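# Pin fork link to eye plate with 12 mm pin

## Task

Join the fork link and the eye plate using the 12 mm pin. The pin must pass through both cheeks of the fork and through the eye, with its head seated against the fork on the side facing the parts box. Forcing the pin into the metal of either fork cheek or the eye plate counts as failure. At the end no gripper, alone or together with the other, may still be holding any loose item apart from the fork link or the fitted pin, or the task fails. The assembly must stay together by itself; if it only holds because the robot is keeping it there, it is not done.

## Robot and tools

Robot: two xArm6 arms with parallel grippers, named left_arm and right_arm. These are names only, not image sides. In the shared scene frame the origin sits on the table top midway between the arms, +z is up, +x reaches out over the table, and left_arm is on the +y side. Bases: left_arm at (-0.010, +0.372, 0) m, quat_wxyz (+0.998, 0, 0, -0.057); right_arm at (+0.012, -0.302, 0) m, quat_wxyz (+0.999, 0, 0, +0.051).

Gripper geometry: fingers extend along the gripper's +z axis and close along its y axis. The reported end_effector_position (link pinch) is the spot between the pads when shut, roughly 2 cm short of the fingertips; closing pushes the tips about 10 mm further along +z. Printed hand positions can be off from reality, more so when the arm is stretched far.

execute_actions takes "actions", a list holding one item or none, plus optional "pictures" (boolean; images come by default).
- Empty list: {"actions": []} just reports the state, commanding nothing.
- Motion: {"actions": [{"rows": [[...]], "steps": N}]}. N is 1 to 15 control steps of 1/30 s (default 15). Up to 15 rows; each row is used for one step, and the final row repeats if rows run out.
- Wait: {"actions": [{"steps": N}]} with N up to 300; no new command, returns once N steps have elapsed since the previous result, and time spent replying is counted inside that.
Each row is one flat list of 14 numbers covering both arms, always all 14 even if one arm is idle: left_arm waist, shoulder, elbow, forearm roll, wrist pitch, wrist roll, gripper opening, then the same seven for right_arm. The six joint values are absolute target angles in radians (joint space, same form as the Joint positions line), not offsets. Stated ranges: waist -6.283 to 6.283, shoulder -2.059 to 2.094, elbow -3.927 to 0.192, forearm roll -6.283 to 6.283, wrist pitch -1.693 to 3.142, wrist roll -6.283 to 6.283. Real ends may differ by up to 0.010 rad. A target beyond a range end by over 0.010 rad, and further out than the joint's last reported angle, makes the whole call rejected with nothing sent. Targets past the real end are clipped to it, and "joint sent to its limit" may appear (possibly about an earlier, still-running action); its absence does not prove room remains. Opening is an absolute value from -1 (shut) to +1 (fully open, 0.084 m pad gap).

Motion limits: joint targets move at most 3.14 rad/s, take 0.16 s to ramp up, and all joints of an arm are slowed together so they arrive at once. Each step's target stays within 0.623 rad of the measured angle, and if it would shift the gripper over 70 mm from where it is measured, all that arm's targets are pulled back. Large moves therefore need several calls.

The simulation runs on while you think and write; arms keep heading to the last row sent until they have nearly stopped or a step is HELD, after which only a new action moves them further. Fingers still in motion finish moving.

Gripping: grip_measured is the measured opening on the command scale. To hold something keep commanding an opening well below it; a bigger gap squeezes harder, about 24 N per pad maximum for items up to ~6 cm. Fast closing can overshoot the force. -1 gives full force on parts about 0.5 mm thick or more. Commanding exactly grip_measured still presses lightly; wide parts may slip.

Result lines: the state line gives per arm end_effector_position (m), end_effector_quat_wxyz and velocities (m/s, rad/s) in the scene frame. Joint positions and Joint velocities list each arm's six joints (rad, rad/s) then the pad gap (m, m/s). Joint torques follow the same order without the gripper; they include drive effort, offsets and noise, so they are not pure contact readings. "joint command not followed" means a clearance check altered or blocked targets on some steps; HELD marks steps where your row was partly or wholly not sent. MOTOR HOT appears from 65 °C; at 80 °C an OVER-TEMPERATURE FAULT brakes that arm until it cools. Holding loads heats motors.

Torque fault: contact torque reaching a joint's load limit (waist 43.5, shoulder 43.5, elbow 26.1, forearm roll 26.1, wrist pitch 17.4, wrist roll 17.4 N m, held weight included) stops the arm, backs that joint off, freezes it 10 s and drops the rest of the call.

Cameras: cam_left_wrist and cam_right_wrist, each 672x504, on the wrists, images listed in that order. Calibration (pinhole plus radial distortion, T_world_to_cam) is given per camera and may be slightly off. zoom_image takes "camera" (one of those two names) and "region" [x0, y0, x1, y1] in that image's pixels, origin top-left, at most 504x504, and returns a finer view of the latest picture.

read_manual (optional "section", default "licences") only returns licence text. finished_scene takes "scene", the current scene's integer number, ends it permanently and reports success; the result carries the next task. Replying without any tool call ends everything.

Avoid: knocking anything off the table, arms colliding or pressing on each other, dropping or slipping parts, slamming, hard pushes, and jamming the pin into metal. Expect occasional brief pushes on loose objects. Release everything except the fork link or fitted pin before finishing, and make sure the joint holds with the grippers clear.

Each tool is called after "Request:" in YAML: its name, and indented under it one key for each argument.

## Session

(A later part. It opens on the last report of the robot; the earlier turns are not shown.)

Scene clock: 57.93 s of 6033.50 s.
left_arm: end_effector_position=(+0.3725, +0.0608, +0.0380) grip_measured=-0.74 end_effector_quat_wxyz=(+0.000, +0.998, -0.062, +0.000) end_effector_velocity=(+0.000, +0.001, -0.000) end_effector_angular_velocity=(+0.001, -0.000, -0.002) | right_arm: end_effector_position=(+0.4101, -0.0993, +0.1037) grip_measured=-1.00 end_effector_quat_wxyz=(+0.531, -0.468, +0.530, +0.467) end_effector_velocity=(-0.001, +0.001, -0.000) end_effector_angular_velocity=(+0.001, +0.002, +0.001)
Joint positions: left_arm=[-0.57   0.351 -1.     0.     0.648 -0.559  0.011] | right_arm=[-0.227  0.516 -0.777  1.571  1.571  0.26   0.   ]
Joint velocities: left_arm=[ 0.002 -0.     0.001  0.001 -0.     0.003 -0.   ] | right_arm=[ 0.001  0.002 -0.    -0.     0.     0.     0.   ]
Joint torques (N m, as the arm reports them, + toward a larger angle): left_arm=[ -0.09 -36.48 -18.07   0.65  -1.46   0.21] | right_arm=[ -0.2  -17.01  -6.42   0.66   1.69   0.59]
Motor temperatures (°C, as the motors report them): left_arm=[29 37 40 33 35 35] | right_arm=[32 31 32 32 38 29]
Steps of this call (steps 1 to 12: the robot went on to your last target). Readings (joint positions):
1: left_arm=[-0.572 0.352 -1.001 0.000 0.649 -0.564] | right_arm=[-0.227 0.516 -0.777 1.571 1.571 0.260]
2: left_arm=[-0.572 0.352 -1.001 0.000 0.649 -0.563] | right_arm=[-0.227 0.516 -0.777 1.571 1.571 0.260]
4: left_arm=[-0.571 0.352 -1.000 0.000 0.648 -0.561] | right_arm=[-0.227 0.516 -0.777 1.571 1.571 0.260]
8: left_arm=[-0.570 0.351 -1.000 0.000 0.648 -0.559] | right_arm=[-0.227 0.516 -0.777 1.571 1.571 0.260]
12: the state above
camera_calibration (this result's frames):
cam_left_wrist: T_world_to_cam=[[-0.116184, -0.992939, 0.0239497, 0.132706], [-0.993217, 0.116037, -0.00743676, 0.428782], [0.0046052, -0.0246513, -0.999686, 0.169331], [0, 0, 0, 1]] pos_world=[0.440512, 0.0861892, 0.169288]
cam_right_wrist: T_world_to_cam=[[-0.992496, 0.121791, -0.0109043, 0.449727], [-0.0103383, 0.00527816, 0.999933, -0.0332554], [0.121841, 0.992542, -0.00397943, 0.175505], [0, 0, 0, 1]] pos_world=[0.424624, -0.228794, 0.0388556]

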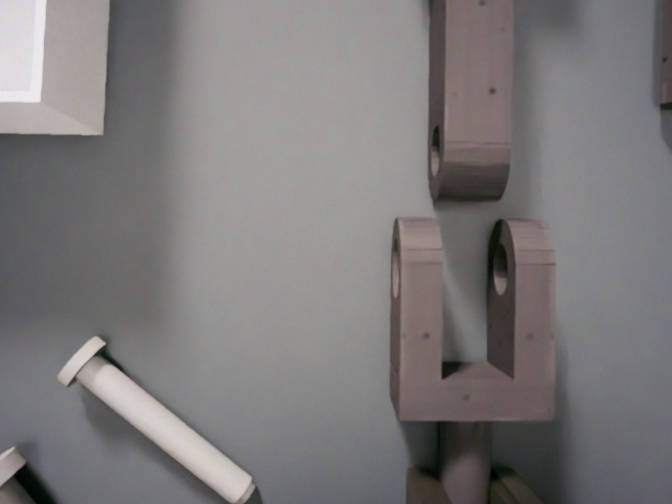

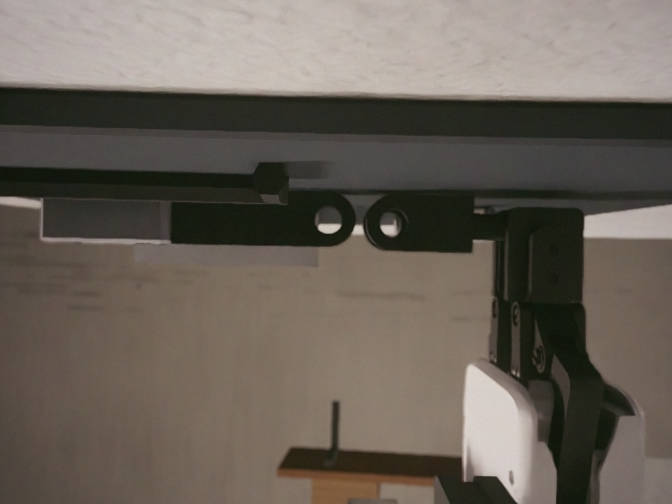

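Request:
execute_actions:
  actions:
    - {"rows":[[-0.556,0.385,-1.0496,0,0.6646,-0.54,-1,-0.227,0.516,-0.7766,1.571,1.571,0.26,-1]],"steps":12}
  pictures: false

Request:
execute_actions:
  actions:
    - {"rows":[[-0.542,0.4183,-1.0998,0,0.6815,-0.521,-1,-0.227,0.516,-0.7766,1.571,1.571,0.26,-1]]}
  pictures: false

Request:
execute_actions:
  actions:
    - {"rows":[[-0.542,0.4183,-1.0998,0,0.6815,-0.521,-0.3,-0.227,0.516,-0.7766,1.571,1.571,0.26,-1]]}

Request:
zoom_image:
  camera: "cam_right_wrist"
  region: [260,165,400,270]

Scene clock: 65.97 s of 6033.50 s.
left_arm: end_effector_position=(+0.3857, +0.0590, +0.0372) grip_measured=-0.74 end_effector_quat_wxyz=(-0.000, +0.998, -0.065, -0.000) end_effector_velocity=(+0.003, -0.000, -0.000) end_effector_angular_velocity=(+0.001, +0.002, -0.002) | right_arm: end_effector_position=(+0.4101, -0.0993, +0.1037) grip_measured=-1.00 end_effector_quat_wxyz=(+0.531, -0.468, +0.530, +0.467) end_effector_velocity=(-0.000, +0.000, -0.000) end_effector_angular_velocity=(+0.001, +0.001, +0.000)
Joint positions: left_arm=[-0.556  0.384 -1.048  0.     0.664 -0.541  0.011] | right_arm=[-0.227  0.516 -0.777  1.571  1.571  0.26   0.   ]
Joint velocities: left_arm=[ 0.003  0.008 -0.012  0.     0.006  0.005 -0.   ] | right_arm=[-0.     0.001 -0.     0.     0.001  0.     0.   ]
Joint torques (N m, as the arm reports them, + toward a larger angle): left_arm=[ -0.49 -37.45 -18.31   0.22  -1.66   0.35] | right_arm=[  0.05 -16.93  -6.41   0.59   1.72   0.66]
Motor temperatures (°C, as the motors report them): left_arm=[29 37 40 33 35 35] | right_arm=[32 31 32 32 38 29]
Steps of this call (steps 1 to 15: the robot went on to your last target; steps 16 to 90: nothing new was sent; then 4.63 s passed at rest; steps 91 to 102: all 12 steps of this action). Readings (joint positions):
91: left_arm=[-0.570 0.351 -1.000 0.000 0.648 -0.559] | right_arm=[-0.227 0.516 -0.777 1.571 1.571 0.260]
92: left_arm=[-0.569 0.354 -1.004 0.000 0.650 -0.557] | right_arm=[-0.227 0.516 -0.777 1.571 1.571 0.260]
94: left_arm=[-0.563 0.369 -1.025 0.000 0.657 -0.549] | right_arm=[-0.227 0.516 -0.777 1.571 1.571 0.260]
98: left_arm=[-0.557 0.382 -1.045 -0.000 0.663 -0.542] | right_arm=[-0.227 0.516 -0.777 1.571 1.571 0.260]
102: the state above

Scene clock: 66.47 s of 6033.50 s.
left_arm: end_effector_position=(+0.3996, +0.0573, +0.0366) grip_measured=-0.74 end_effector_quat_wxyz=(-0.000, +0.998, -0.067, -0.000) end_effector_velocity=(+0.002, -0.000, -0.000) end_effector_angular_velocity=(-0.000, -0.001, -0.000) | right_arm: end_effector_position=(+0.4101, -0.0993, +0.1037) grip_measured=-1.00 end_effector_quat_wxyz=(+0.531, -0.468, +0.530, +0.467) end_effector_velocity=(-0.000, +0.000, +0.000) end_effector_angular_velocity=(-0.001, -0.001, +0.001)
Joint positions: left_arm=[-0.542  0.418 -1.099  0.     0.681 -0.521  0.011] | right_arm=[-0.227  0.516 -0.777  1.571  1.571  0.26   0.   ]
Joint velocities: left_arm=[ 0.001  0.004 -0.006  0.     0.001  0.001 -0.   ] | right_arm=[ 0.001 -0.001 -0.    -0.    -0.001 -0.     0.   ]
Joint torques (N m, as the arm reports them, + toward a larger angle): left_arm=[ -0.81 -38.46 -18.73   0.39  -1.57   0.33] | right_arm=[ -0.17 -16.53  -6.46   0.71   1.65   0.53]
Motor temperatures (°C, as the motors report them): left_arm=[29 37 40 33 35 35] | right_arm=[32 31 32 32 38 29]
Steps of this call (steps 1 to 15: all 15 steps of this action). Readings (joint positions):
1: left_arm=[-0.556 0.385 -1.049 0.000 0.665 -0.540] | right_arm=[-0.227 0.516 -0.777 1.571 1.571 0.260]
2: left_arm=[-0.555 0.387 -1.053 0.000 0.667 -0.538] | right_arm=[-0.227 0.516 -0.777 1.571 1.571 0.260]
4: left_arm=[-0.549 0.402 -1.075 -0.000 0.674 -0.530] | right_arm=[-0.227 0.516 -0.777 1.571 1.571 0.260]
8: left_arm=[-0.543 0.415 -1.095 0.000 0.679 -0.523] | right_arm=[-0.227 0.516 -0.777 1.571 1.571 0.260]
15: the state above

Scene clock: 66.97 s of 6033.50 s.
left_arm: end_effector_position=(+0.3999, +0.0572, +0.0367) grip_measured=-0.32 end_effector_quat_wxyz=(+0.000, +0.998, -0.067, +0.000) end_effector_velocity=(+0.000, +0.000, +0.000) end_effector_angular_velocity=(+0.000, -0.001, -0.001) | right_arm: end_effector_position=(+0.4101, -0.0993, +0.1037) grip_measured=-1.00 end_effector_quat_wxyz=(+0.531, -0.468, +0.530, +0.467) end_effector_velocity=(-0.000, +0.001, +0.000) end_effector_angular_velocity=(-0.001, -0.001, +0.001)
Joint positions: left_arm=[-0.542  0.418 -1.1    0.     0.681 -0.521  0.03 ] | right_arm=[-0.227  0.516 -0.777  1.571  1.571  0.26   0.   ]
Joint velocities: left_arm=[ 0.     0.    -0.001  0.001  0.     0.001 -0.   ] | right_arm=[ 0.002 -0.001 -0.     0.    -0.001 -0.001  0.   ]
Joint torques (N m, as the arm reports them, + toward a larger angle): left_arm=[ -0.54 -36.99 -17.31   0.43  -1.34   0.41] | right_arm=[ -0.16 -16.77  -6.66   0.68   1.67   0.6 ]
Motor temperatures (°C, as the motors report them): left_arm=[29 37 40 33 35 35] | right_arm=[32 31 32 32 38 29]
Steps of this call (steps 1 to 15: all 15 steps of this action). Readings (joint positions):
1: left_arm=[-0.542 0.418 -1.099 0.000 0.682 -0.521] | right_arm=[-0.227 0.516 -0.777 1.571 1.571 0.260]
2: left_arm=[-0.542 0.418 -1.100 0.000 0.681 -0.521] | right_arm=[-0.227 0.516 -0.777 1.571 1.571 0.260]
4: left_arm=[-0.542 0.418 -1.101 0.000 0.681 -0.521] | right_arm=[-0.227 0.516 -0.777 1.571 1.571 0.260]
8: left_arm=[-0.542 0.418 -1.100 0.000 0.681 -0.521] | right_arm=[-0.227 0.516 -0.777 1.571 1.571 0.260]
15: the state above
camera_calibration (this result's frames):
cam_left_wrist: T_world_to_cam=[[-0.126053, -0.991732, 0.0240438, 0.136202], [-0.992013, 0.125904, -0.00760102, 0.455404], [0.00451095, -0.0248099, -0.999682, 0.167809], [0, 0, 0, 1]] pos_world=[0.468178, 0.0819023, 0.167942]
cam_right_wrist: T_world_to_cam=[[-0.992496, 0.121792, -0.0109042, 0.449727], [-0.0103382, 0.00527824, 0.999933, -0.0332554], [0.121841, 0.992542, -0.00397953, 0.175505], [0, 0, 0, 1]] pos_world=[0.424624, -0.228794, 0.0388555]

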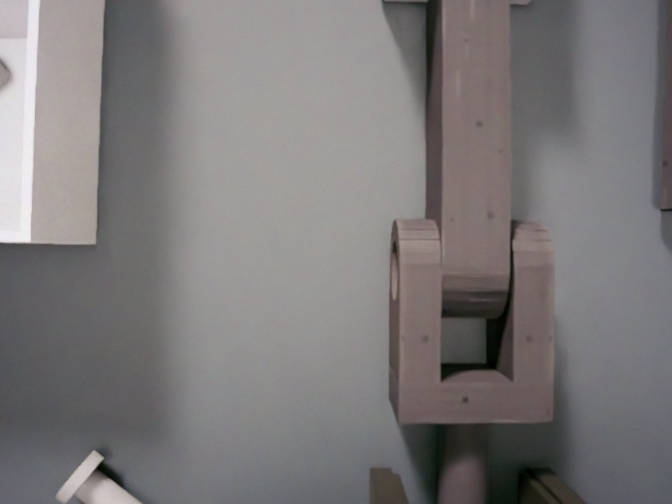

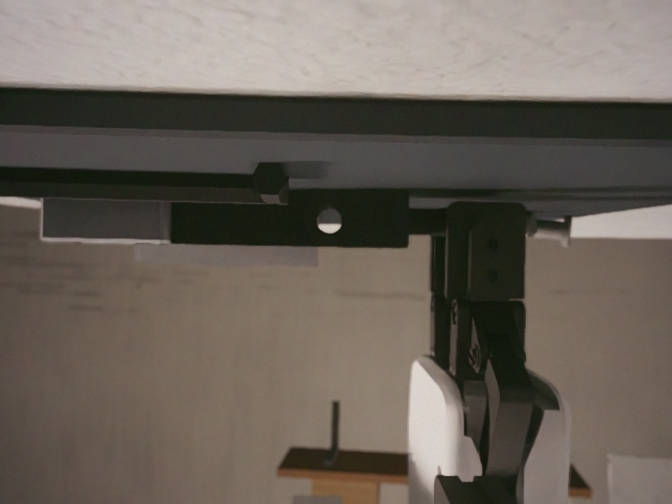

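Region (260, 165, 400, 270) of cam_right_wrist's 672x504 image, scaled by 3.600, with more detail than that image has; it fills the top 378 rows of this view, and the rest is white.

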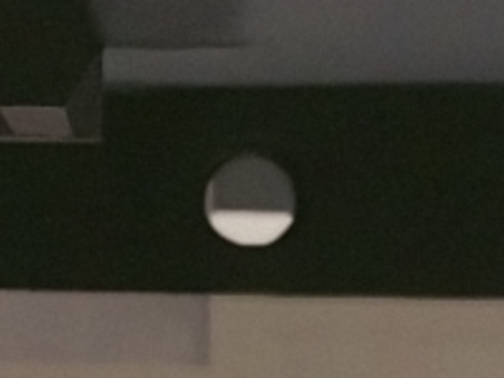

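Good. Survey pins.

Request:
execute_actions:
  actions:
    - {"rows":[[-0.542,0.3,-1.117,0,0.817,-0.521,-0.3,-0.227,0.516,-0.7766,1.571,1.571,0.26,-1]],"steps":12}
  pictures: false

Request:
execute_actions:
  actions:
    - {"rows":[[-0.1,-0.037,-1.163,0,1.2,1.357,-0.3,-0.227,0.516,-0.7766,1.571,1.571,0.26,-1]]}
  pictures: false

Request:
execute_actions:
  actions:
    - {"steps":35}

Scene clock: 73.13 s of 6033.50 s.
left_arm: end_effector_position=(+0.3980, +0.0586, +0.0916) grip_measured=-0.32 end_effector_quat_wxyz=(+0.000, +0.998, -0.067, +0.000) end_effector_velocity=(-0.028, +0.021, -0.022) end_effector_angular_velocity=(+0.065, +0.087, -0.001) | right_arm: end_effector_position=(+0.4101, -0.0993, +0.1037) grip_measured=-1.00 end_effector_quat_wxyz=(+0.531, -0.468, +0.530, +0.467) end_effector_velocity=(-0.000, +0.000, +0.000) end_effector_angular_velocity=(+0.000, +0.000, +0.001)
Joint positions: left_arm=[-0.542  0.304 -1.116  0.     0.812 -0.521  0.03 ] | right_arm=[-0.227  0.516 -0.777  1.571  1.571  0.26   0.   ]
Joint velocities: left_arm=[-0.     0.002  0.041 -0.001  0.065  0.001 -0.   ] | right_arm=[ 0.001 -0.    -0.     0.     0.     0.     0.   ]
Joint torques (N m, as the arm reports them, + toward a larger angle): left_arm=[ -0.54 -36.8  -19.97   0.35  -1.62   0.47] | right_arm=[ -0.22 -17.01  -6.47   0.66   1.63   0.49]
Motor temperatures (°C, as the motors report them): left_arm=[29 37 40 33 35 35] | right_arm=[32 31 32 32 38 29]
Steps of this call (steps 1 to 15: the robot went on to your last target; steps 16 to 90: nothing new was sent; then 2.77 s passed at rest; steps 91 to 102: all 12 steps of this action). Readings (joint positions):
91: left_arm=[-0.542 0.418 -1.100 0.000 0.682 -0.521] | right_arm=[-0.227 0.516 -0.777 1.571 1.571 0.260]
92: left_arm=[-0.542 0.415 -1.100 0.000 0.687 -0.521] | right_arm=[-0.227 0.516 -0.777 1.571 1.571 0.260]
94: left_arm=[-0.542 0.385 -1.100 0.000 0.728 -0.521] | right_arm=[-0.227 0.516 -0.777 1.571 1.571 0.260]
98: left_arm=[-0.542 0.312 -1.121 -0.000 0.794 -0.521] | right_arm=[-0.227 0.516 -0.777 1.571 1.571 0.260]
102: the state above

Scene clock: 73.63 s of 6033.50 s.
left_arm: end_effector_position=(+0.4453, +0.1806, +0.1855) grip_measured=-0.32 end_effector_quat_wxyz=(-0.000, +0.984, -0.176, -0.000) end_effector_velocity=(+0.048, +0.286, +0.206) end_effector_angular_velocity=(-0.002, -0.006, -0.997) | right_arm: end_effector_position=(+0.4101, -0.0993, +0.1037) grip_measured=-1.00 end_effector_quat_wxyz=(+0.531, -0.468, +0.530, +0.467) end_effector_velocity=(+0.000, -0.000, +0.000) end_effector_angular_velocity=(-0.000, -0.001, -0.001)
Joint positions: left_arm=[-0.285  0.106 -1.143  0.     1.038 -0.044  0.03 ] | right_arm=[-0.227  0.516 -0.777  1.571  1.571  0.26   0.   ]
Joint velocities: left_arm=[ 0.571 -0.442 -0.061  0.001  0.496  1.568 -0.   ] | right_arm=[-0.001 -0.001  0.     0.    -0.    -0.     0.   ]
Joint torques (N m, as the arm reports them, + toward a larger angle): left_arm=[ -0.75 -31.   -19.69   0.24  -1.32   0.25] | right_arm=[ -0.45 -16.7   -6.56   0.68   1.66   0.52]
Motor temperatures (°C, as the motors report them): left_arm=[29 37 40 33 35 35] | right_arm=[32 31 32 32 38 29]
Steps of this call (steps 1 to 15: all 15 steps of this action). Readings (joint positions):
1: left_arm=[-0.542 0.304 -1.115 0.000 0.814 -0.521] | right_arm=[-0.227 0.516 -0.777 1.571 1.571 0.260]
2: left_arm=[-0.539 0.302 -1.115 -0.000 0.818 -0.515] | right_arm=[-0.227 0.516 -0.777 1.571 1.571 0.260]
4: left_arm=[-0.513 0.282 -1.115 -0.000 0.845 -0.473] | right_arm=[-0.227 0.516 -0.777 1.571 1.571 0.260]
8: left_arm=[-0.424 0.213 -1.129 0.000 0.917 -0.343] | right_arm=[-0.227 0.516 -0.777 1.571 1.571 0.260]
15: the state above

Scene clock: 74.80 s of 6033.50 s.
left_arm: end_effector_position=(+0.4461, +0.2732, +0.2499) grip_measured=-0.32 end_effector_quat_wxyz=(+0.000, +0.707, -0.707, -0.000) end_effector_velocity=(-0.000, +0.000, -0.000) end_effector_angular_velocity=(+0.001, -0.000, -0.002) | right_arm: end_effector_position=(+0.4101, -0.0993, +0.1037) grip_measured=-1.00 end_effector_quat_wxyz=(+0.531, -0.468, +0.530, +0.467) end_effector_velocity=(-0.000, -0.000, -0.001) end_effector_angular_velocity=(-0.000, +0.002, -0.001)
Joint positions: left_arm=[-0.1   -0.037 -1.163 -0.     1.2    1.357  0.03 ] | right_arm=[-0.227  0.516 -0.777  1.571  1.571  0.26   0.   ]
Joint velocities: left_arm=[ 0.    -0.     0.     0.001 -0.     0.002 -0.   ] | right_arm=[-0.001  0.002 -0.     0.    -0.001  0.     0.   ]
Joint torques (N m, as the arm reports them, + toward a larger angle): left_arm=[ -0.45 -28.09 -20.85   0.    -1.26   0.32] | right_arm=[ -0.04 -16.89  -6.65   0.55   1.61   0.58]
Motor temperatures (°C, as the motors report them): left_arm=[29 37 40 33 35 35] | right_arm=[32 31 32 32 38 29]
Steps of this call (steps 1 to 35: the robot went on to your last target). Readings (joint positions):
1: left_arm=[-0.266 0.091 -1.145 0.000 1.055 0.010] | right_arm=[-0.227 0.516 -0.777 1.571 1.571 0.260]
2: left_arm=[-0.247 0.077 -1.147 0.000 1.071 0.069] | right_arm=[-0.227 0.516 -0.777 1.571 1.571 0.260]
4: left_arm=[-0.211 0.049 -1.151 0.000 1.103 0.202] | right_arm=[-0.227 0.516 -0.777 1.571 1.571 0.260]
8: left_arm=[-0.147 -0.001 -1.158 0.000 1.158 0.540] | right_arm=[-0.227 0.516 -0.777 1.571 1.571 0.260]
35: the state above
camera_calibration (this result's frames):
cam_left_wrist: T_world_to_cam=[[-0.999675, -0.00859965, 0.0240025, 0.472321], [-0.00877962, 0.999934, -0.00740253, -0.201762], [-0.0239373, -0.00761086, -0.999684, 0.394118], [0, 0, 0, 1]] pos_world=[0.479831, 0.20881, 0.381163]
cam_right_wrist: T_world_to_cam=[[-0.992496, 0.121791, -0.0109042, 0.449727], [-0.0103382, 0.0052782, 0.999933, -0.0332555], [0.121841, 0.992542, -0.00397949, 0.175505], [0, 0, 0, 1]] pos_world=[0.424624, -0.228794, 0.0388556]

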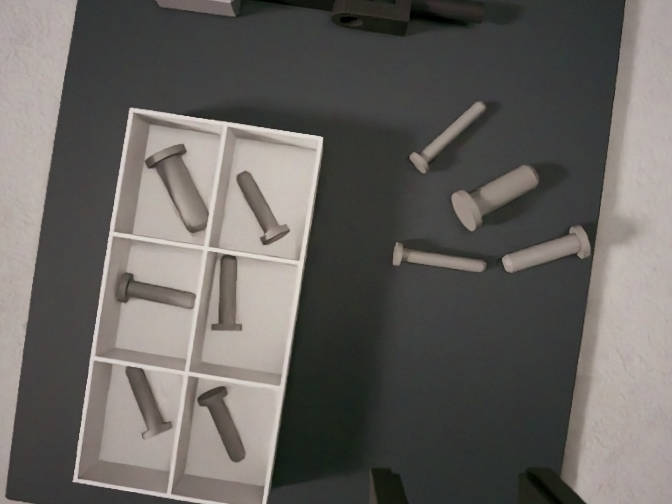

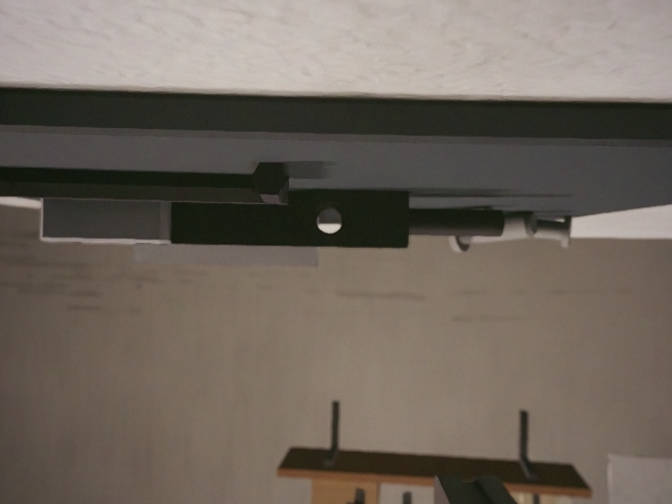

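Request:
execute_actions:
  actions:
    - {"rows":[[-0.3258,-0.0086,-0.7368,0,0.8254,-0.73,-0.2,-0.227,0.516,-0.7766,1.571,1.571,0.26,-1]]}
  pictures: false

Request:
execute_actions:
  actions:
    - {"steps":30}

Scene clock: 82.93 s of 6033.50 s.
left_arm: end_effector_position=(+0.3811, +0.2160, +0.1334) grip_measured=-0.21 end_effector_quat_wxyz=(+0.005, +0.859, -0.512, -0.030) end_effector_velocity=(-0.186, -0.088, -0.235) end_effector_angular_velocity=(+0.188, +0.069, +2.124) | right_arm: end_effector_position=(+0.4101, -0.0993, +0.1037) grip_measured=-1.00 end_effector_quat_wxyz=(+0.531, -0.468, +0.530, +0.467) end_effector_velocity=(+0.000, -0.001, +0.000) end_effector_angular_velocity=(+0.000, -0.001, -0.001)
Joint positions: left_arm=[-0.266 -0.016 -0.849 -0.     0.925  0.695  0.035] | right_arm=[-0.227  0.516 -0.777  1.571  1.571  0.26   0.   ]
Joint velocities: left_arm=[-0.358  0.045  0.679 -0.002 -0.591 -2.486  0.   ] | right_arm=[-0.002 -0.001  0.    -0.     0.    -0.     0.   ]
Joint torques (N m, as the arm reports them, + toward a larger angle): left_arm=[  0.25 -27.85 -19.83   0.33  -1.26   0.13] | right_arm=[ -0.01 -16.94  -6.51   0.62   1.7    0.63]
Motor temperatures (°C, as the motors report them): left_arm=[29 37 40 33 35 35] | right_arm=[32 32 32 32 38 29]
Steps of this call (steps 1 to 15: the robot went on to your last target; steps 16 to 90: nothing new was sent; then 4.63 s passed at rest; steps 91 to 105: all 15 steps of this action). Readings (joint positions):
91: left_arm=[-0.100 -0.037 -1.163 0.000 1.200 1.357] | right_arm=[-0.227 0.516 -0.777 1.571 1.571 0.260]
92: left_arm=[-0.101 -0.037 -1.160 0.000 1.196 1.351] | right_arm=[-0.227 0.516 -0.777 1.571 1.571 0.260]
94: left_arm=[-0.116 -0.038 -1.134 0.000 1.169 1.307] | right_arm=[-0.227 0.516 -0.777 1.571 1.571 0.260]
98: left_arm=[-0.175 -0.027 -1.021 -0.000 1.076 1.135] | right_arm=[-0.227 0.516 -0.777 1.571 1.571 0.260]
105: the state above

Scene clock: 83.93 s of 6033.50 s.
left_arm: end_effector_position=(+0.3489, +0.2036, +0.0961) grip_measured=-0.22 end_effector_quat_wxyz=(-0.022, +0.989, +0.144, -0.033) end_effector_velocity=(-0.000, +0.000, -0.000) end_effector_angular_velocity=(+0.001, +0.000, +0.006) | right_arm: end_effector_position=(+0.4101, -0.0993, +0.1037) grip_measured=-1.00 end_effector_quat_wxyz=(+0.531, -0.468, +0.530, +0.467) end_effector_velocity=(+0.000, -0.001, +0.001) end_effector_angular_velocity=(+0.001, -0.001, -0.001)
Joint positions: left_arm=[-0.326 -0.009 -0.737  0.     0.825 -0.729  0.035] | right_arm=[-0.227  0.516 -0.777  1.571  1.571  0.26   0.   ]
Joint velocities: left_arm=[-0.    -0.     0.     0.     0.    -0.006  0.   ] | right_arm=[-0.002 -0.001  0.     0.     0.001  0.     0.   ]
Joint torques (N m, as the arm reports them, + toward a larger angle): left_arm=[ -0.46 -25.41 -17.93   0.48  -1.09   0.15] | right_arm=[ -0.34 -16.9   -6.49   0.7    1.74   0.62]
Motor temperatures (°C, as the motors report them): left_arm=[29 37 40 33 35 35] | right_arm=[32 32 32 32 38 29]
Steps of this call (steps 1 to 30: the robot went on to your last target). Readings (joint positions):
1: left_arm=[-0.278 -0.014 -0.827 -0.000 0.906 0.608] | right_arm=[-0.227 0.516 -0.777 1.571 1.571 0.260]
2: left_arm=[-0.289 -0.013 -0.807 -0.000 0.889 0.518] | right_arm=[-0.227 0.516 -0.777 1.571 1.571 0.260]
4: left_arm=[-0.305 -0.010 -0.776 -0.000 0.862 0.333] | right_arm=[-0.227 0.516 -0.777 1.571 1.571 0.260]
8: left_arm=[-0.320 -0.009 -0.748 0.000 0.836 -0.041] | right_arm=[-0.227 0.516 -0.777 1.571 1.571 0.260]
30: the state above
camera_calibration (this result's frames):
cam_left_wrist: T_world_to_cam=[[0.293376, -0.955532, -0.0298119, 0.125037], [-0.954225, -0.294588, 0.0517038, 0.453533], [-0.0581869, 0.0132786, -0.998217, 0.245091], [0, 0, 0, 1]] pos_world=[0.41035, 0.249828, 0.224932]
cam_right_wrist: T_world_to_cam=[[-0.992496, 0.121791, -0.0109041, 0.449727], [-0.0103381, 0.00527811, 0.999933, -0.0332555], [0.121841, 0.992542, -0.00397941, 0.175505], [0, 0, 0, 1]] pos_world=[0.424624, -0.228793, 0.0388556]

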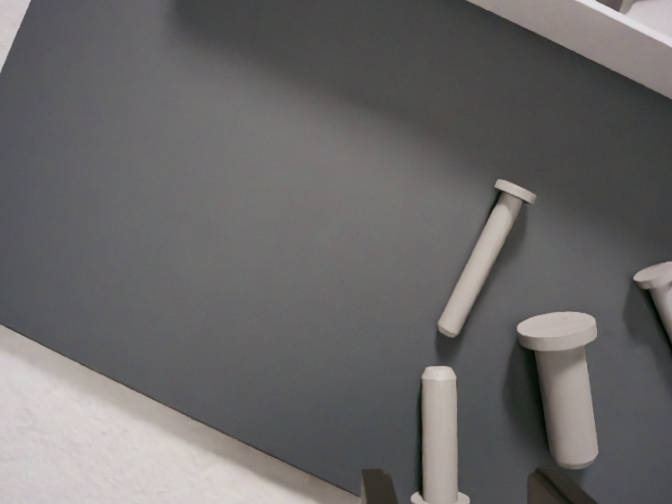

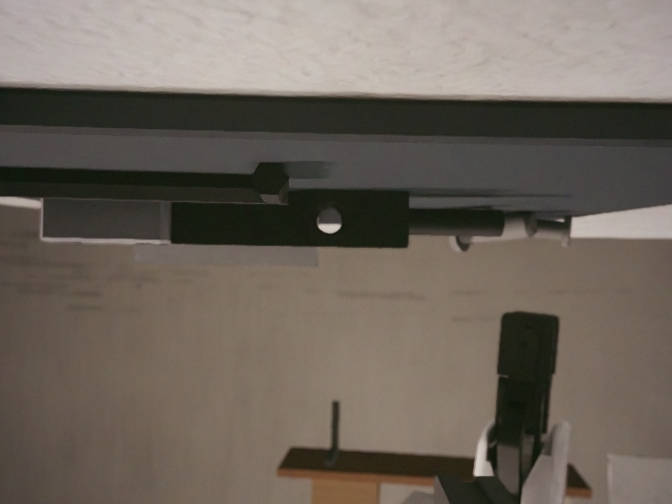

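Request:
execute_actions:
  actions:
    - {"rows":[[-0.3418,0.1333,-0.6939,0,0.6406,-0.746,-0.2,-0.227,0.516,-0.7766,1.571,1.571,0.26,-1]]}
  pictures: false

Request:
execute_actions:
  actions:
    - {"steps":12}

Request:
execute_actions:
  actions:
    - {"rows":[[-0.3418,0.1333,-0.6939,0,0.6406,-0.746,-0.4,-0.227,0.516,-0.7766,1.571,1.571,0.26,-1],[-0.3418,0.1333,-0.6939,0,0.6406,-0.746,-0.5,-0.227,0.516,-0.7766,1.571,1.571,0.26,-1],[-0.3418,0.1333,-0.6939,0,0.6406,-0.746,-0.6,-0.227,0.516,-0.7766,1.571,1.571,0.26,-1],[-0.3418,0.1333,-0.6939,0,0.6406,-0.746,-0.7,-0.227,0.516,-0.7766,1.571,1.571,0.26,-1],[-0.3418,0.1333,-0.6939,0,0.6406,-0.746,-1,-0.227,0.516,-0.7766,1.571,1.571,0.26,-1]]}

Scene clock: 94.00 s of 6033.50 s.
left_arm: end_effector_position=(+0.3455, +0.1983, +0.0379) grip_measured=-0.22 end_effector_quat_wxyz=(-0.022, +0.989, +0.145, -0.032) end_effector_velocity=(-0.002, +0.000, -0.009) end_effector_angular_velocity=(-0.000, +0.001, +0.002) | right_arm: end_effector_position=(+0.4101, -0.0993, +0.1037) grip_measured=-1.00 end_effector_quat_wxyz=(+0.531, -0.468, +0.530, +0.467) end_effector_velocity=(-0.000, +0.000, -0.000) end_effector_angular_velocity=(+0.001, +0.001, +0.000)
Joint positions: left_arm=[-0.342  0.13  -0.696 -0.     0.643 -0.746  0.035] | right_arm=[-0.227  0.516 -0.777  1.571  1.571  0.26   0.   ]
Joint velocities: left_arm=[-0.002  0.019  0.01  -0.001 -0.028 -0.003 -0.   ] | right_arm=[ 0.     0.     0.    -0.     0.001  0.     0.   ]
Joint torques (N m, as the arm reports them, + toward a larger angle): left_arm=[ -0.3  -27.42 -15.58   0.37  -1.13   0.24] | right_arm=[ -0.21 -17.06  -6.58   0.44   1.73   0.6 ]
Motor temperatures (°C, as the motors report them): left_arm=[29 36 40 33 35 35] | right_arm=[32 32 32 32 38 29]
Steps of this call (steps 1 to 15: the robot went on to your last target; steps 16 to 90: nothing new was sent; then 6.57 s passed at rest; steps 91 to 105: all 15 steps of this action). Readings (joint positions):
91: left_arm=[-0.326 -0.008 -0.737 -0.000 0.825 -0.730] | right_arm=[-0.227 0.516 -0.777 1.571 1.571 0.260]
92: left_arm=[-0.326 -0.006 -0.736 -0.000 0.820 -0.730] | right_arm=[-0.227 0.516 -0.777 1.571 1.571 0.260]
94: left_arm=[-0.330 0.023 -0.730 -0.000 0.775 -0.734] | right_arm=[-0.227 0.516 -0.777 1.571 1.571 0.260]
98: left_arm=[-0.339 0.113 -0.696 0.000 0.677 -0.743] | right_arm=[-0.227 0.516 -0.777 1.571 1.571 0.260]
105: the state above

Scene clock: 94.40 s of 6033.50 s.
left_arm: end_effector_position=(+0.3446, +0.1986, +0.0364) grip_measured=-0.22 end_effector_quat_wxyz=(-0.023, +0.989, +0.145, -0.033) end_effector_velocity=(-0.000, +0.000, -0.001) end_effector_angular_velocity=(+0.001, +0.001, +0.000) | right_arm: end_effector_position=(+0.4101, -0.0993, +0.1037) grip_measured=-1.00 end_effector_quat_wxyz=(+0.531, -0.468, +0.530, +0.467) end_effector_velocity=(-0.000, +0.000, -0.000) end_effector_angular_velocity=(+0.001, +0.002, +0.000)
Joint positions: left_arm=[-0.342  0.133 -0.694 -0.     0.641 -0.746  0.035] | right_arm=[-0.227  0.516 -0.777  1.571  1.571  0.26   0.   ]
Joint velocities: left_arm=[-0.     0.001  0.001  0.    -0.001 -0.001  0.   ] | right_arm=[ 0.     0.001  0.    -0.     0.     0.     0.   ]
Joint torques (N m, as the arm reports them, + toward a larger angle): left_arm=[ -0.53 -26.82 -15.68   0.7   -0.94   0.23] | right_arm=[  0.1  -17.11  -6.49   0.67   1.66   0.51]
Motor temperatures (°C, as the motors report them): left_arm=[29 36 40 33 35 35] | right_arm=[32 32 32 32 38 29]
Steps of this call (steps 1 to 12: the robot went on to your last target). Readings (joint positions):
1: left_arm=[-0.342 0.131 -0.695 -0.000 0.642 -0.746] | right_arm=[-0.227 0.516 -0.777 1.571 1.571 0.260]
2: left_arm=[-0.342 0.131 -0.695 -0.000 0.642 -0.746] | right_arm=[-0.227 0.516 -0.777 1.571 1.571 0.260]
4: left_arm=[-0.342 0.132 -0.694 -0.000 0.641 -0.746] | right_arm=[-0.227 0.516 -0.777 1.571 1.571 0.260]
8: left_arm=[-0.342 0.133 -0.694 -0.000 0.641 -0.746] | right_arm=[-0.227 0.516 -0.777 1.571 1.571 0.260]
12: the state above
camera_calibration (this result's frames):
cam_left_wrist: T_world_to_cam=[[0.294075, -0.95529, -0.0306653, 0.119482], [-0.954054, -0.295321, 0.0506599, 0.451234], [-0.057451, 0.0143585, -0.998245, 0.18479], [0, 0, 0, 1]] pos_world=[0.405981, 0.244745, 0.165271]
cam_right_wrist: T_world_to_cam=[[-0.992496, 0.121792, -0.0109041, 0.449727], [-0.0103381, 0.00527808, 0.999933, -0.0332555], [0.121841, 0.992542, -0.00397938, 0.175505], [0, 0, 0, 1]] pos_world=[0.424624, -0.228794, 0.0388556]

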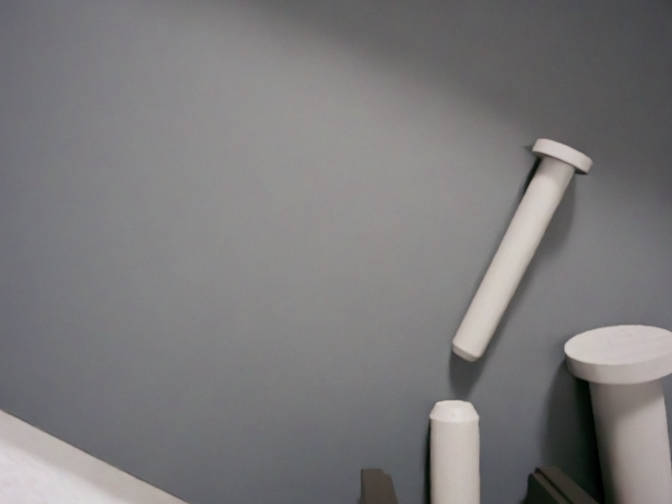

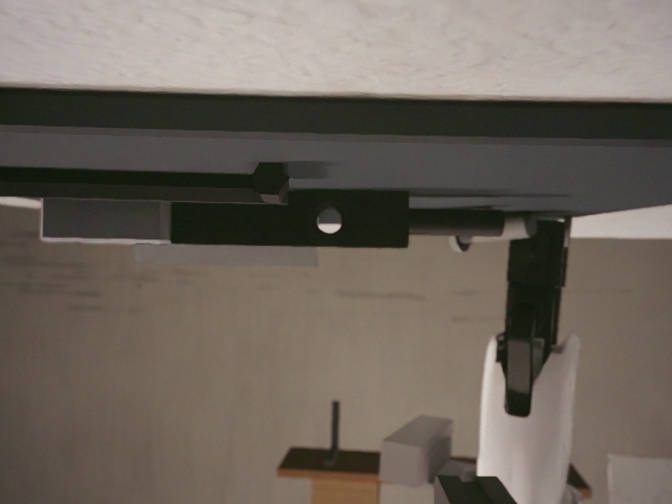

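Scene clock: 94.90 s of 6033.50 s.
left_arm: end_effector_position=(+0.3446, +0.1986, +0.0363) grip_measured=-0.59 end_effector_quat_wxyz=(-0.023, +0.989, +0.145, -0.033) end_effector_velocity=(-0.000, +0.000, -0.000) end_effector_angular_velocity=(+0.000, +0.000, +0.000) | right_arm: end_effector_position=(+0.4101, -0.0993, +0.1037) grip_measured=-1.00 end_effector_quat_wxyz=(+0.531, -0.468, +0.530, +0.467) end_effector_velocity=(+0.000, -0.000, +0.001) end_effector_angular_velocity=(+0.001, -0.002, -0.001)
Joint positions: left_arm=[-0.342  0.133 -0.694 -0.     0.641 -0.746  0.018] | right_arm=[-0.227  0.516 -0.777  1.571  1.571  0.26   0.   ]
Joint velocities: left_arm=[-0.     0.     0.     0.     0.    -0.001 -0.   ] | right_arm=[-0.001 -0.001 -0.    -0.     0.001 -0.     0.   ]
Joint torques (N m, as the arm reports them, + toward a larger angle): left_arm=[ -0.76 -27.34 -15.73   0.5   -1.12   0.4 ] | right_arm=[ -0.26 -17.03  -6.49   0.67   1.7    0.58]
Motor temperatures (°C, as the motors report them): left_arm=[29 36 40 33 35 35] | right_arm=[32 32 32 32 38 29]
Steps of this call (steps 1 to 15: all 15 steps of this action). Readings (joint positions):
1: left_arm=[-0.342 0.133 -0.694 -0.000 0.641 -0.746] | right_arm=[-0.227 0.516 -0.777 1.571 1.571 0.260]
2: left_arm=[-0.342 0.133 -0.694 -0.000 0.641 -0.746] | right_arm=[-0.227 0.516 -0.777 1.571 1.571 0.260]
4: left_arm=[-0.342 0.133 -0.694 -0.000 0.641 -0.746] | right_arm=[-0.227 0.516 -0.777 1.571 1.571 0.260]
8: left_arm=[-0.342 0.133 -0.694 -0.000 0.641 -0.746] | right_arm=[-0.227 0.516 -0.777 1.571 1.571 0.260]
15: the state above
camera_calibration (this result's frames):
cam_left_wrist: T_world_to_cam=[[0.29405, -0.955294, -0.0307833, 0.119521], [-0.954052, -0.295305, 0.0507868, 0.451184], [-0.0576068, 0.014435, -0.998235, 0.184741], [0, 0, 0, 1]] pos_world=[0.40595, 0.244747, 0.165179]
cam_right_wrist: T_world_to_cam=[[-0.992496, 0.121791, -0.0109042, 0.449727], [-0.0103382, 0.00527816, 0.999933, -0.0332555], [0.121841, 0.992542, -0.00397945, 0.175505], [0, 0, 0, 1]] pos_world=[0.424624, -0.228794, 0.0388556]

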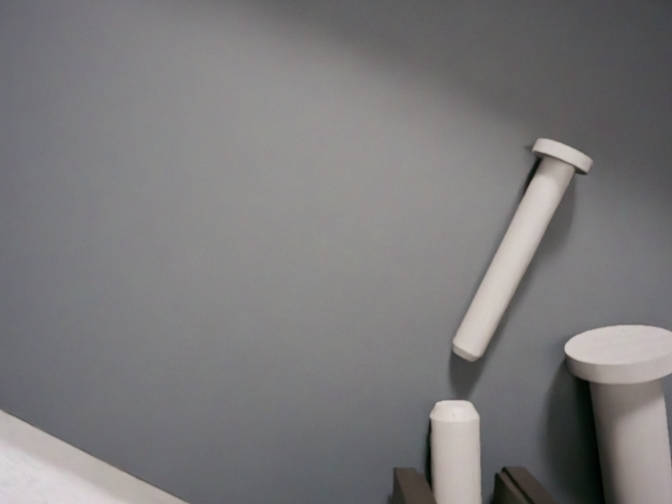

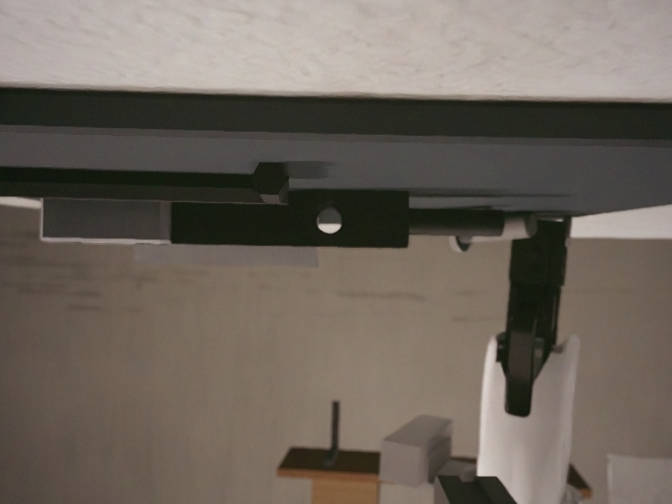

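Request:
execute_actions:
  actions:
    - {"rows":[[-0.3418,0.1333,-0.6939,0,0.6406,-0.746,-0.3,-0.227,0.516,-0.7766,1.571,1.571,0.26,-1]],"steps":8}
  pictures: false

Request:
execute_actions:
  actions:
    - {"rows":[[-0.3358,0.141,-0.7037,0,0.6427,-0.74,-0.3,-0.227,0.516,-0.7766,1.571,1.571,0.26,-1]],"steps":12}
  pictures: false

Request:
execute_actions:
  actions:
    - {"rows":[[-0.3358,0.141,-0.7037,0,0.6427,-0.74,-0.5,-0.227,0.516,-0.7766,1.571,1.571,0.26,-1],[-0.3358,0.141,-0.7037,0,0.6427,-0.74,-0.65,-0.227,0.516,-0.7766,1.571,1.571,0.26,-1],[-0.3358,0.141,-0.7037,0,0.6427,-0.74,-1,-0.227,0.516,-0.7766,1.571,1.571,0.26,-1]],"steps":12}

Scene clock: 105.07 s of 6033.50 s.
left_arm: end_effector_position=(+0.3445, +0.1987, +0.0362) grip_measured=-0.32 end_effector_quat_wxyz=(-0.023, +0.989, +0.145, -0.033) end_effector_velocity=(+0.001, -0.000, +0.001) end_effector_angular_velocity=(-0.001, -0.002, +0.001) | right_arm: end_effector_position=(+0.4101, -0.0993, +0.1037) grip_measured=-1.00 end_effector_quat_wxyz=(+0.531, -0.468, +0.530, +0.467) end_effector_velocity=(-0.000, +0.000, -0.001) end_effector_angular_velocity=(-0.000, +0.002, -0.000)
Joint positions: left_arm=[-0.342  0.133 -0.694  0.     0.641 -0.746  0.03 ] | right_arm=[-0.227  0.516 -0.777  1.571  1.571  0.26   0.   ]
Joint velocities: left_arm=[-0.    -0.    -0.001 -0.001 -0.    -0.001  0.   ] | right_arm=[ 0.     0.002 -0.     0.    -0.001  0.     0.   ]
Joint torques (N m, as the arm reports them, + toward a larger angle): left_arm=[ -1.06 -27.53 -15.73   0.42  -1.2    0.36] | right_arm=[ -0.07 -16.66  -6.48   0.65   1.68   0.66]
Motor temperatures (°C, as the motors report them): left_arm=[29 36 40 33 35 35] | right_arm=[32 32 31 32 38 29]
Steps of this call (steps 1 to 15: the robot went on to your last target; steps 16 to 90: nothing new was sent; then 6.90 s passed at rest; steps 91 to 98: all 8 steps of this action). Readings (joint positions):
91: left_arm=[-0.342 0.133 -0.694 0.000 0.641 -0.746] | right_arm=[-0.227 0.516 -0.777 1.571 1.571 0.260]
92: left_arm=[-0.342 0.133 -0.694 0.000 0.641 -0.746] | right_arm=[-0.227 0.516 -0.777 1.571 1.571 0.260]
94: left_arm=[-0.342 0.133 -0.694 0.000 0.641 -0.746] | right_arm=[-0.227 0.516 -0.777 1.571 1.571 0.260]
98: the state above

Scene clock: 105.47 s of 6033.50 s.
left_arm: end_effector_position=(+0.3479, +0.1996, +0.0360) grip_measured=-0.32 end_effector_quat_wxyz=(-0.022, +0.989, +0.145, -0.033) end_effector_velocity=(-0.000, +0.001, -0.001) end_effector_angular_velocity=(+0.001, +0.002, -0.001) | right_arm: end_effector_position=(+0.4101, -0.0993, +0.1037) grip_measured=-1.00 end_effector_quat_wxyz=(+0.531, -0.468, +0.530, +0.467) end_effector_velocity=(+0.000, +0.000, +0.000) end_effector_angular_velocity=(+0.000, -0.001, +0.000)
Joint positions: left_arm=[-0.336  0.141 -0.703  0.     0.643 -0.74   0.03 ] | right_arm=[-0.227  0.516 -0.777  1.571  1.571  0.26   0.   ]
Joint velocities: left_arm=[ 0.001  0.002 -0.    -0.     0.     0.002 -0.   ] | right_arm=[ 0.    -0.001  0.    -0.     0.     0.     0.   ]
Joint torques (N m, as the arm reports them, + toward a larger angle): left_arm=[ -0.29 -27.67 -15.5    0.26  -1.27   0.31] | right_arm=[ -0.14 -16.87  -6.53   0.72   1.82   0.45]
Motor temperatures (°C, as the motors report them): left_arm=[29 36 40 33 35 35] | right_arm=[32 32 31 32 38 29]
Steps of this call (steps 1 to 12: all 12 steps of this action). Readings (joint positions):
1: left_arm=[-0.342 0.133 -0.694 0.000 0.641 -0.746] | right_arm=[-0.227 0.516 -0.777 1.571 1.571 0.260]
2: left_arm=[-0.341 0.135 -0.696 0.000 0.641 -0.745] | right_arm=[-0.227 0.516 -0.777 1.571 1.571 0.260]
4: left_arm=[-0.338 0.138 -0.700 0.000 0.642 -0.742] | right_arm=[-0.227 0.516 -0.777 1.571 1.571 0.260]
8: left_arm=[-0.336 0.140 -0.703 -0.000 0.642 -0.741] | right_arm=[-0.227 0.516 -0.777 1.571 1.571 0.260]
12: the state above

Scene clock: 105.87 s of 6033.50 s.
left_arm: end_effector_position=(+0.3479, +0.1996, +0.0360) grip_measured=-0.74 end_effector_quat_wxyz=(-0.022, +0.989, +0.145, -0.033) end_effector_velocity=(+0.000, -0.000, +0.000) end_effector_angular_velocity=(-0.000, -0.000, +0.001) | right_arm: end_effector_position=(+0.4101, -0.0993, +0.1037) grip_measured=-1.00 end_effector_quat_wxyz=(+0.531, -0.468, +0.530, +0.467) end_effector_velocity=(+0.000, +0.000, +0.000) end_effector_angular_velocity=(-0.001, -0.001, +0.001)
Joint positions: left_arm=[-0.336  0.141 -0.704 -0.     0.643 -0.74   0.011] | right_arm=[-0.227  0.516 -0.777  1.571  1.571  0.26   0.   ]
Joint velocities: left_arm=[ 0.  0. -0. -0.  0. -0.  0.] | right_arm=[ 0.001 -0.001 -0.     0.    -0.001 -0.     0.   ]
Joint torques (N m, as the arm reports them, + toward a larger angle): left_arm=[ -0.66 -27.92 -15.63   0.53  -1.18   0.44] | right_arm=[  0.   -16.9   -6.55   0.69   1.66   0.52]
Motor temperatures (°C, as the motors report them): left_arm=[29 36 40 33 35 35] | right_arm=[32 32 31 32 38 29]
Steps of this call (steps 1 to 12: all 12 steps of this action). Readings (joint positions):
1: left_arm=[-0.336 0.141 -0.704 0.000 0.643 -0.740] | right_arm=[-0.227 0.516 -0.777 1.571 1.571 0.260]
2: left_arm=[-0.336 0.141 -0.704 0.000 0.643 -0.740] | right_arm=[-0.227 0.516 -0.777 1.571 1.571 0.260]
4: left_arm=[-0.336 0.141 -0.704 -0.000 0.643 -0.740] | right_arm=[-0.227 0.516 -0.777 1.571 1.571 0.260]
8: left_arm=[-0.336 0.141 -0.704 -0.000 0.643 -0.740] | right_arm=[-0.227 0.516 -0.777 1.571 1.571 0.260]
12: the state above
camera_calibration (this result's frames):
cam_left_wrist: T_world_to_cam=[[0.294052, -0.955302, -0.0305117, 0.119469], [-0.954033, -0.295296, 0.0511971, 0.454679], [-0.0579187, 0.0140545, -0.998222, 0.184883], [0, 0, 0, 1]] pos_world=[0.409357, 0.245795, 0.164922]
cam_right_wrist: T_world_to_cam=[[-0.992496, 0.121791, -0.0109045, 0.449727], [-0.0103385, 0.00527821, 0.999933, -0.0332554], [0.121841, 0.992542, -0.00397946, 0.175505], [0, 0, 0, 1]] pos_world=[0.424624, -0.228794, 0.0388556]

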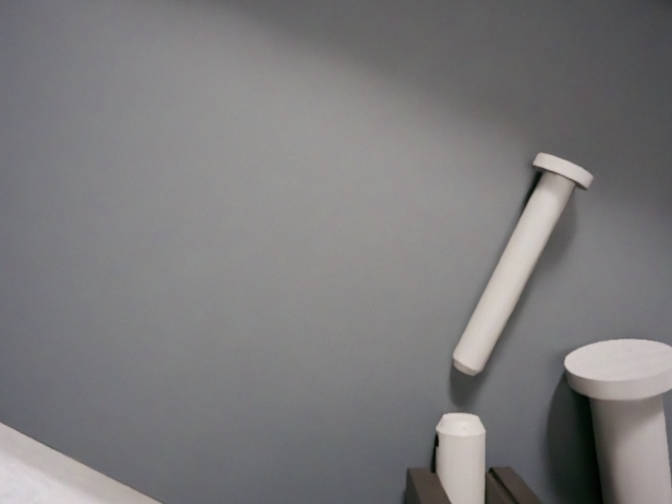

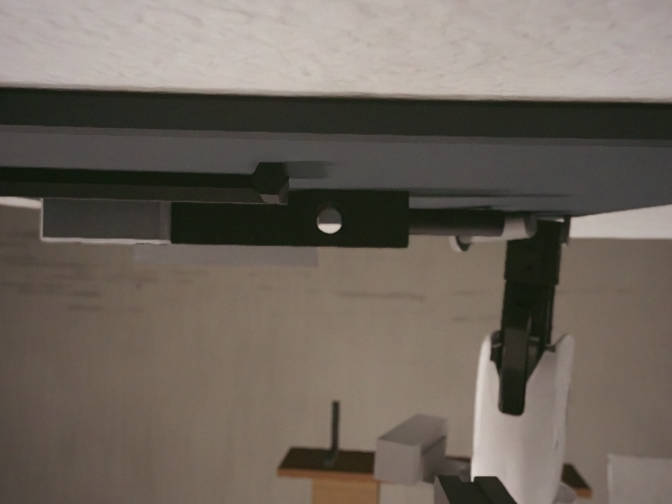

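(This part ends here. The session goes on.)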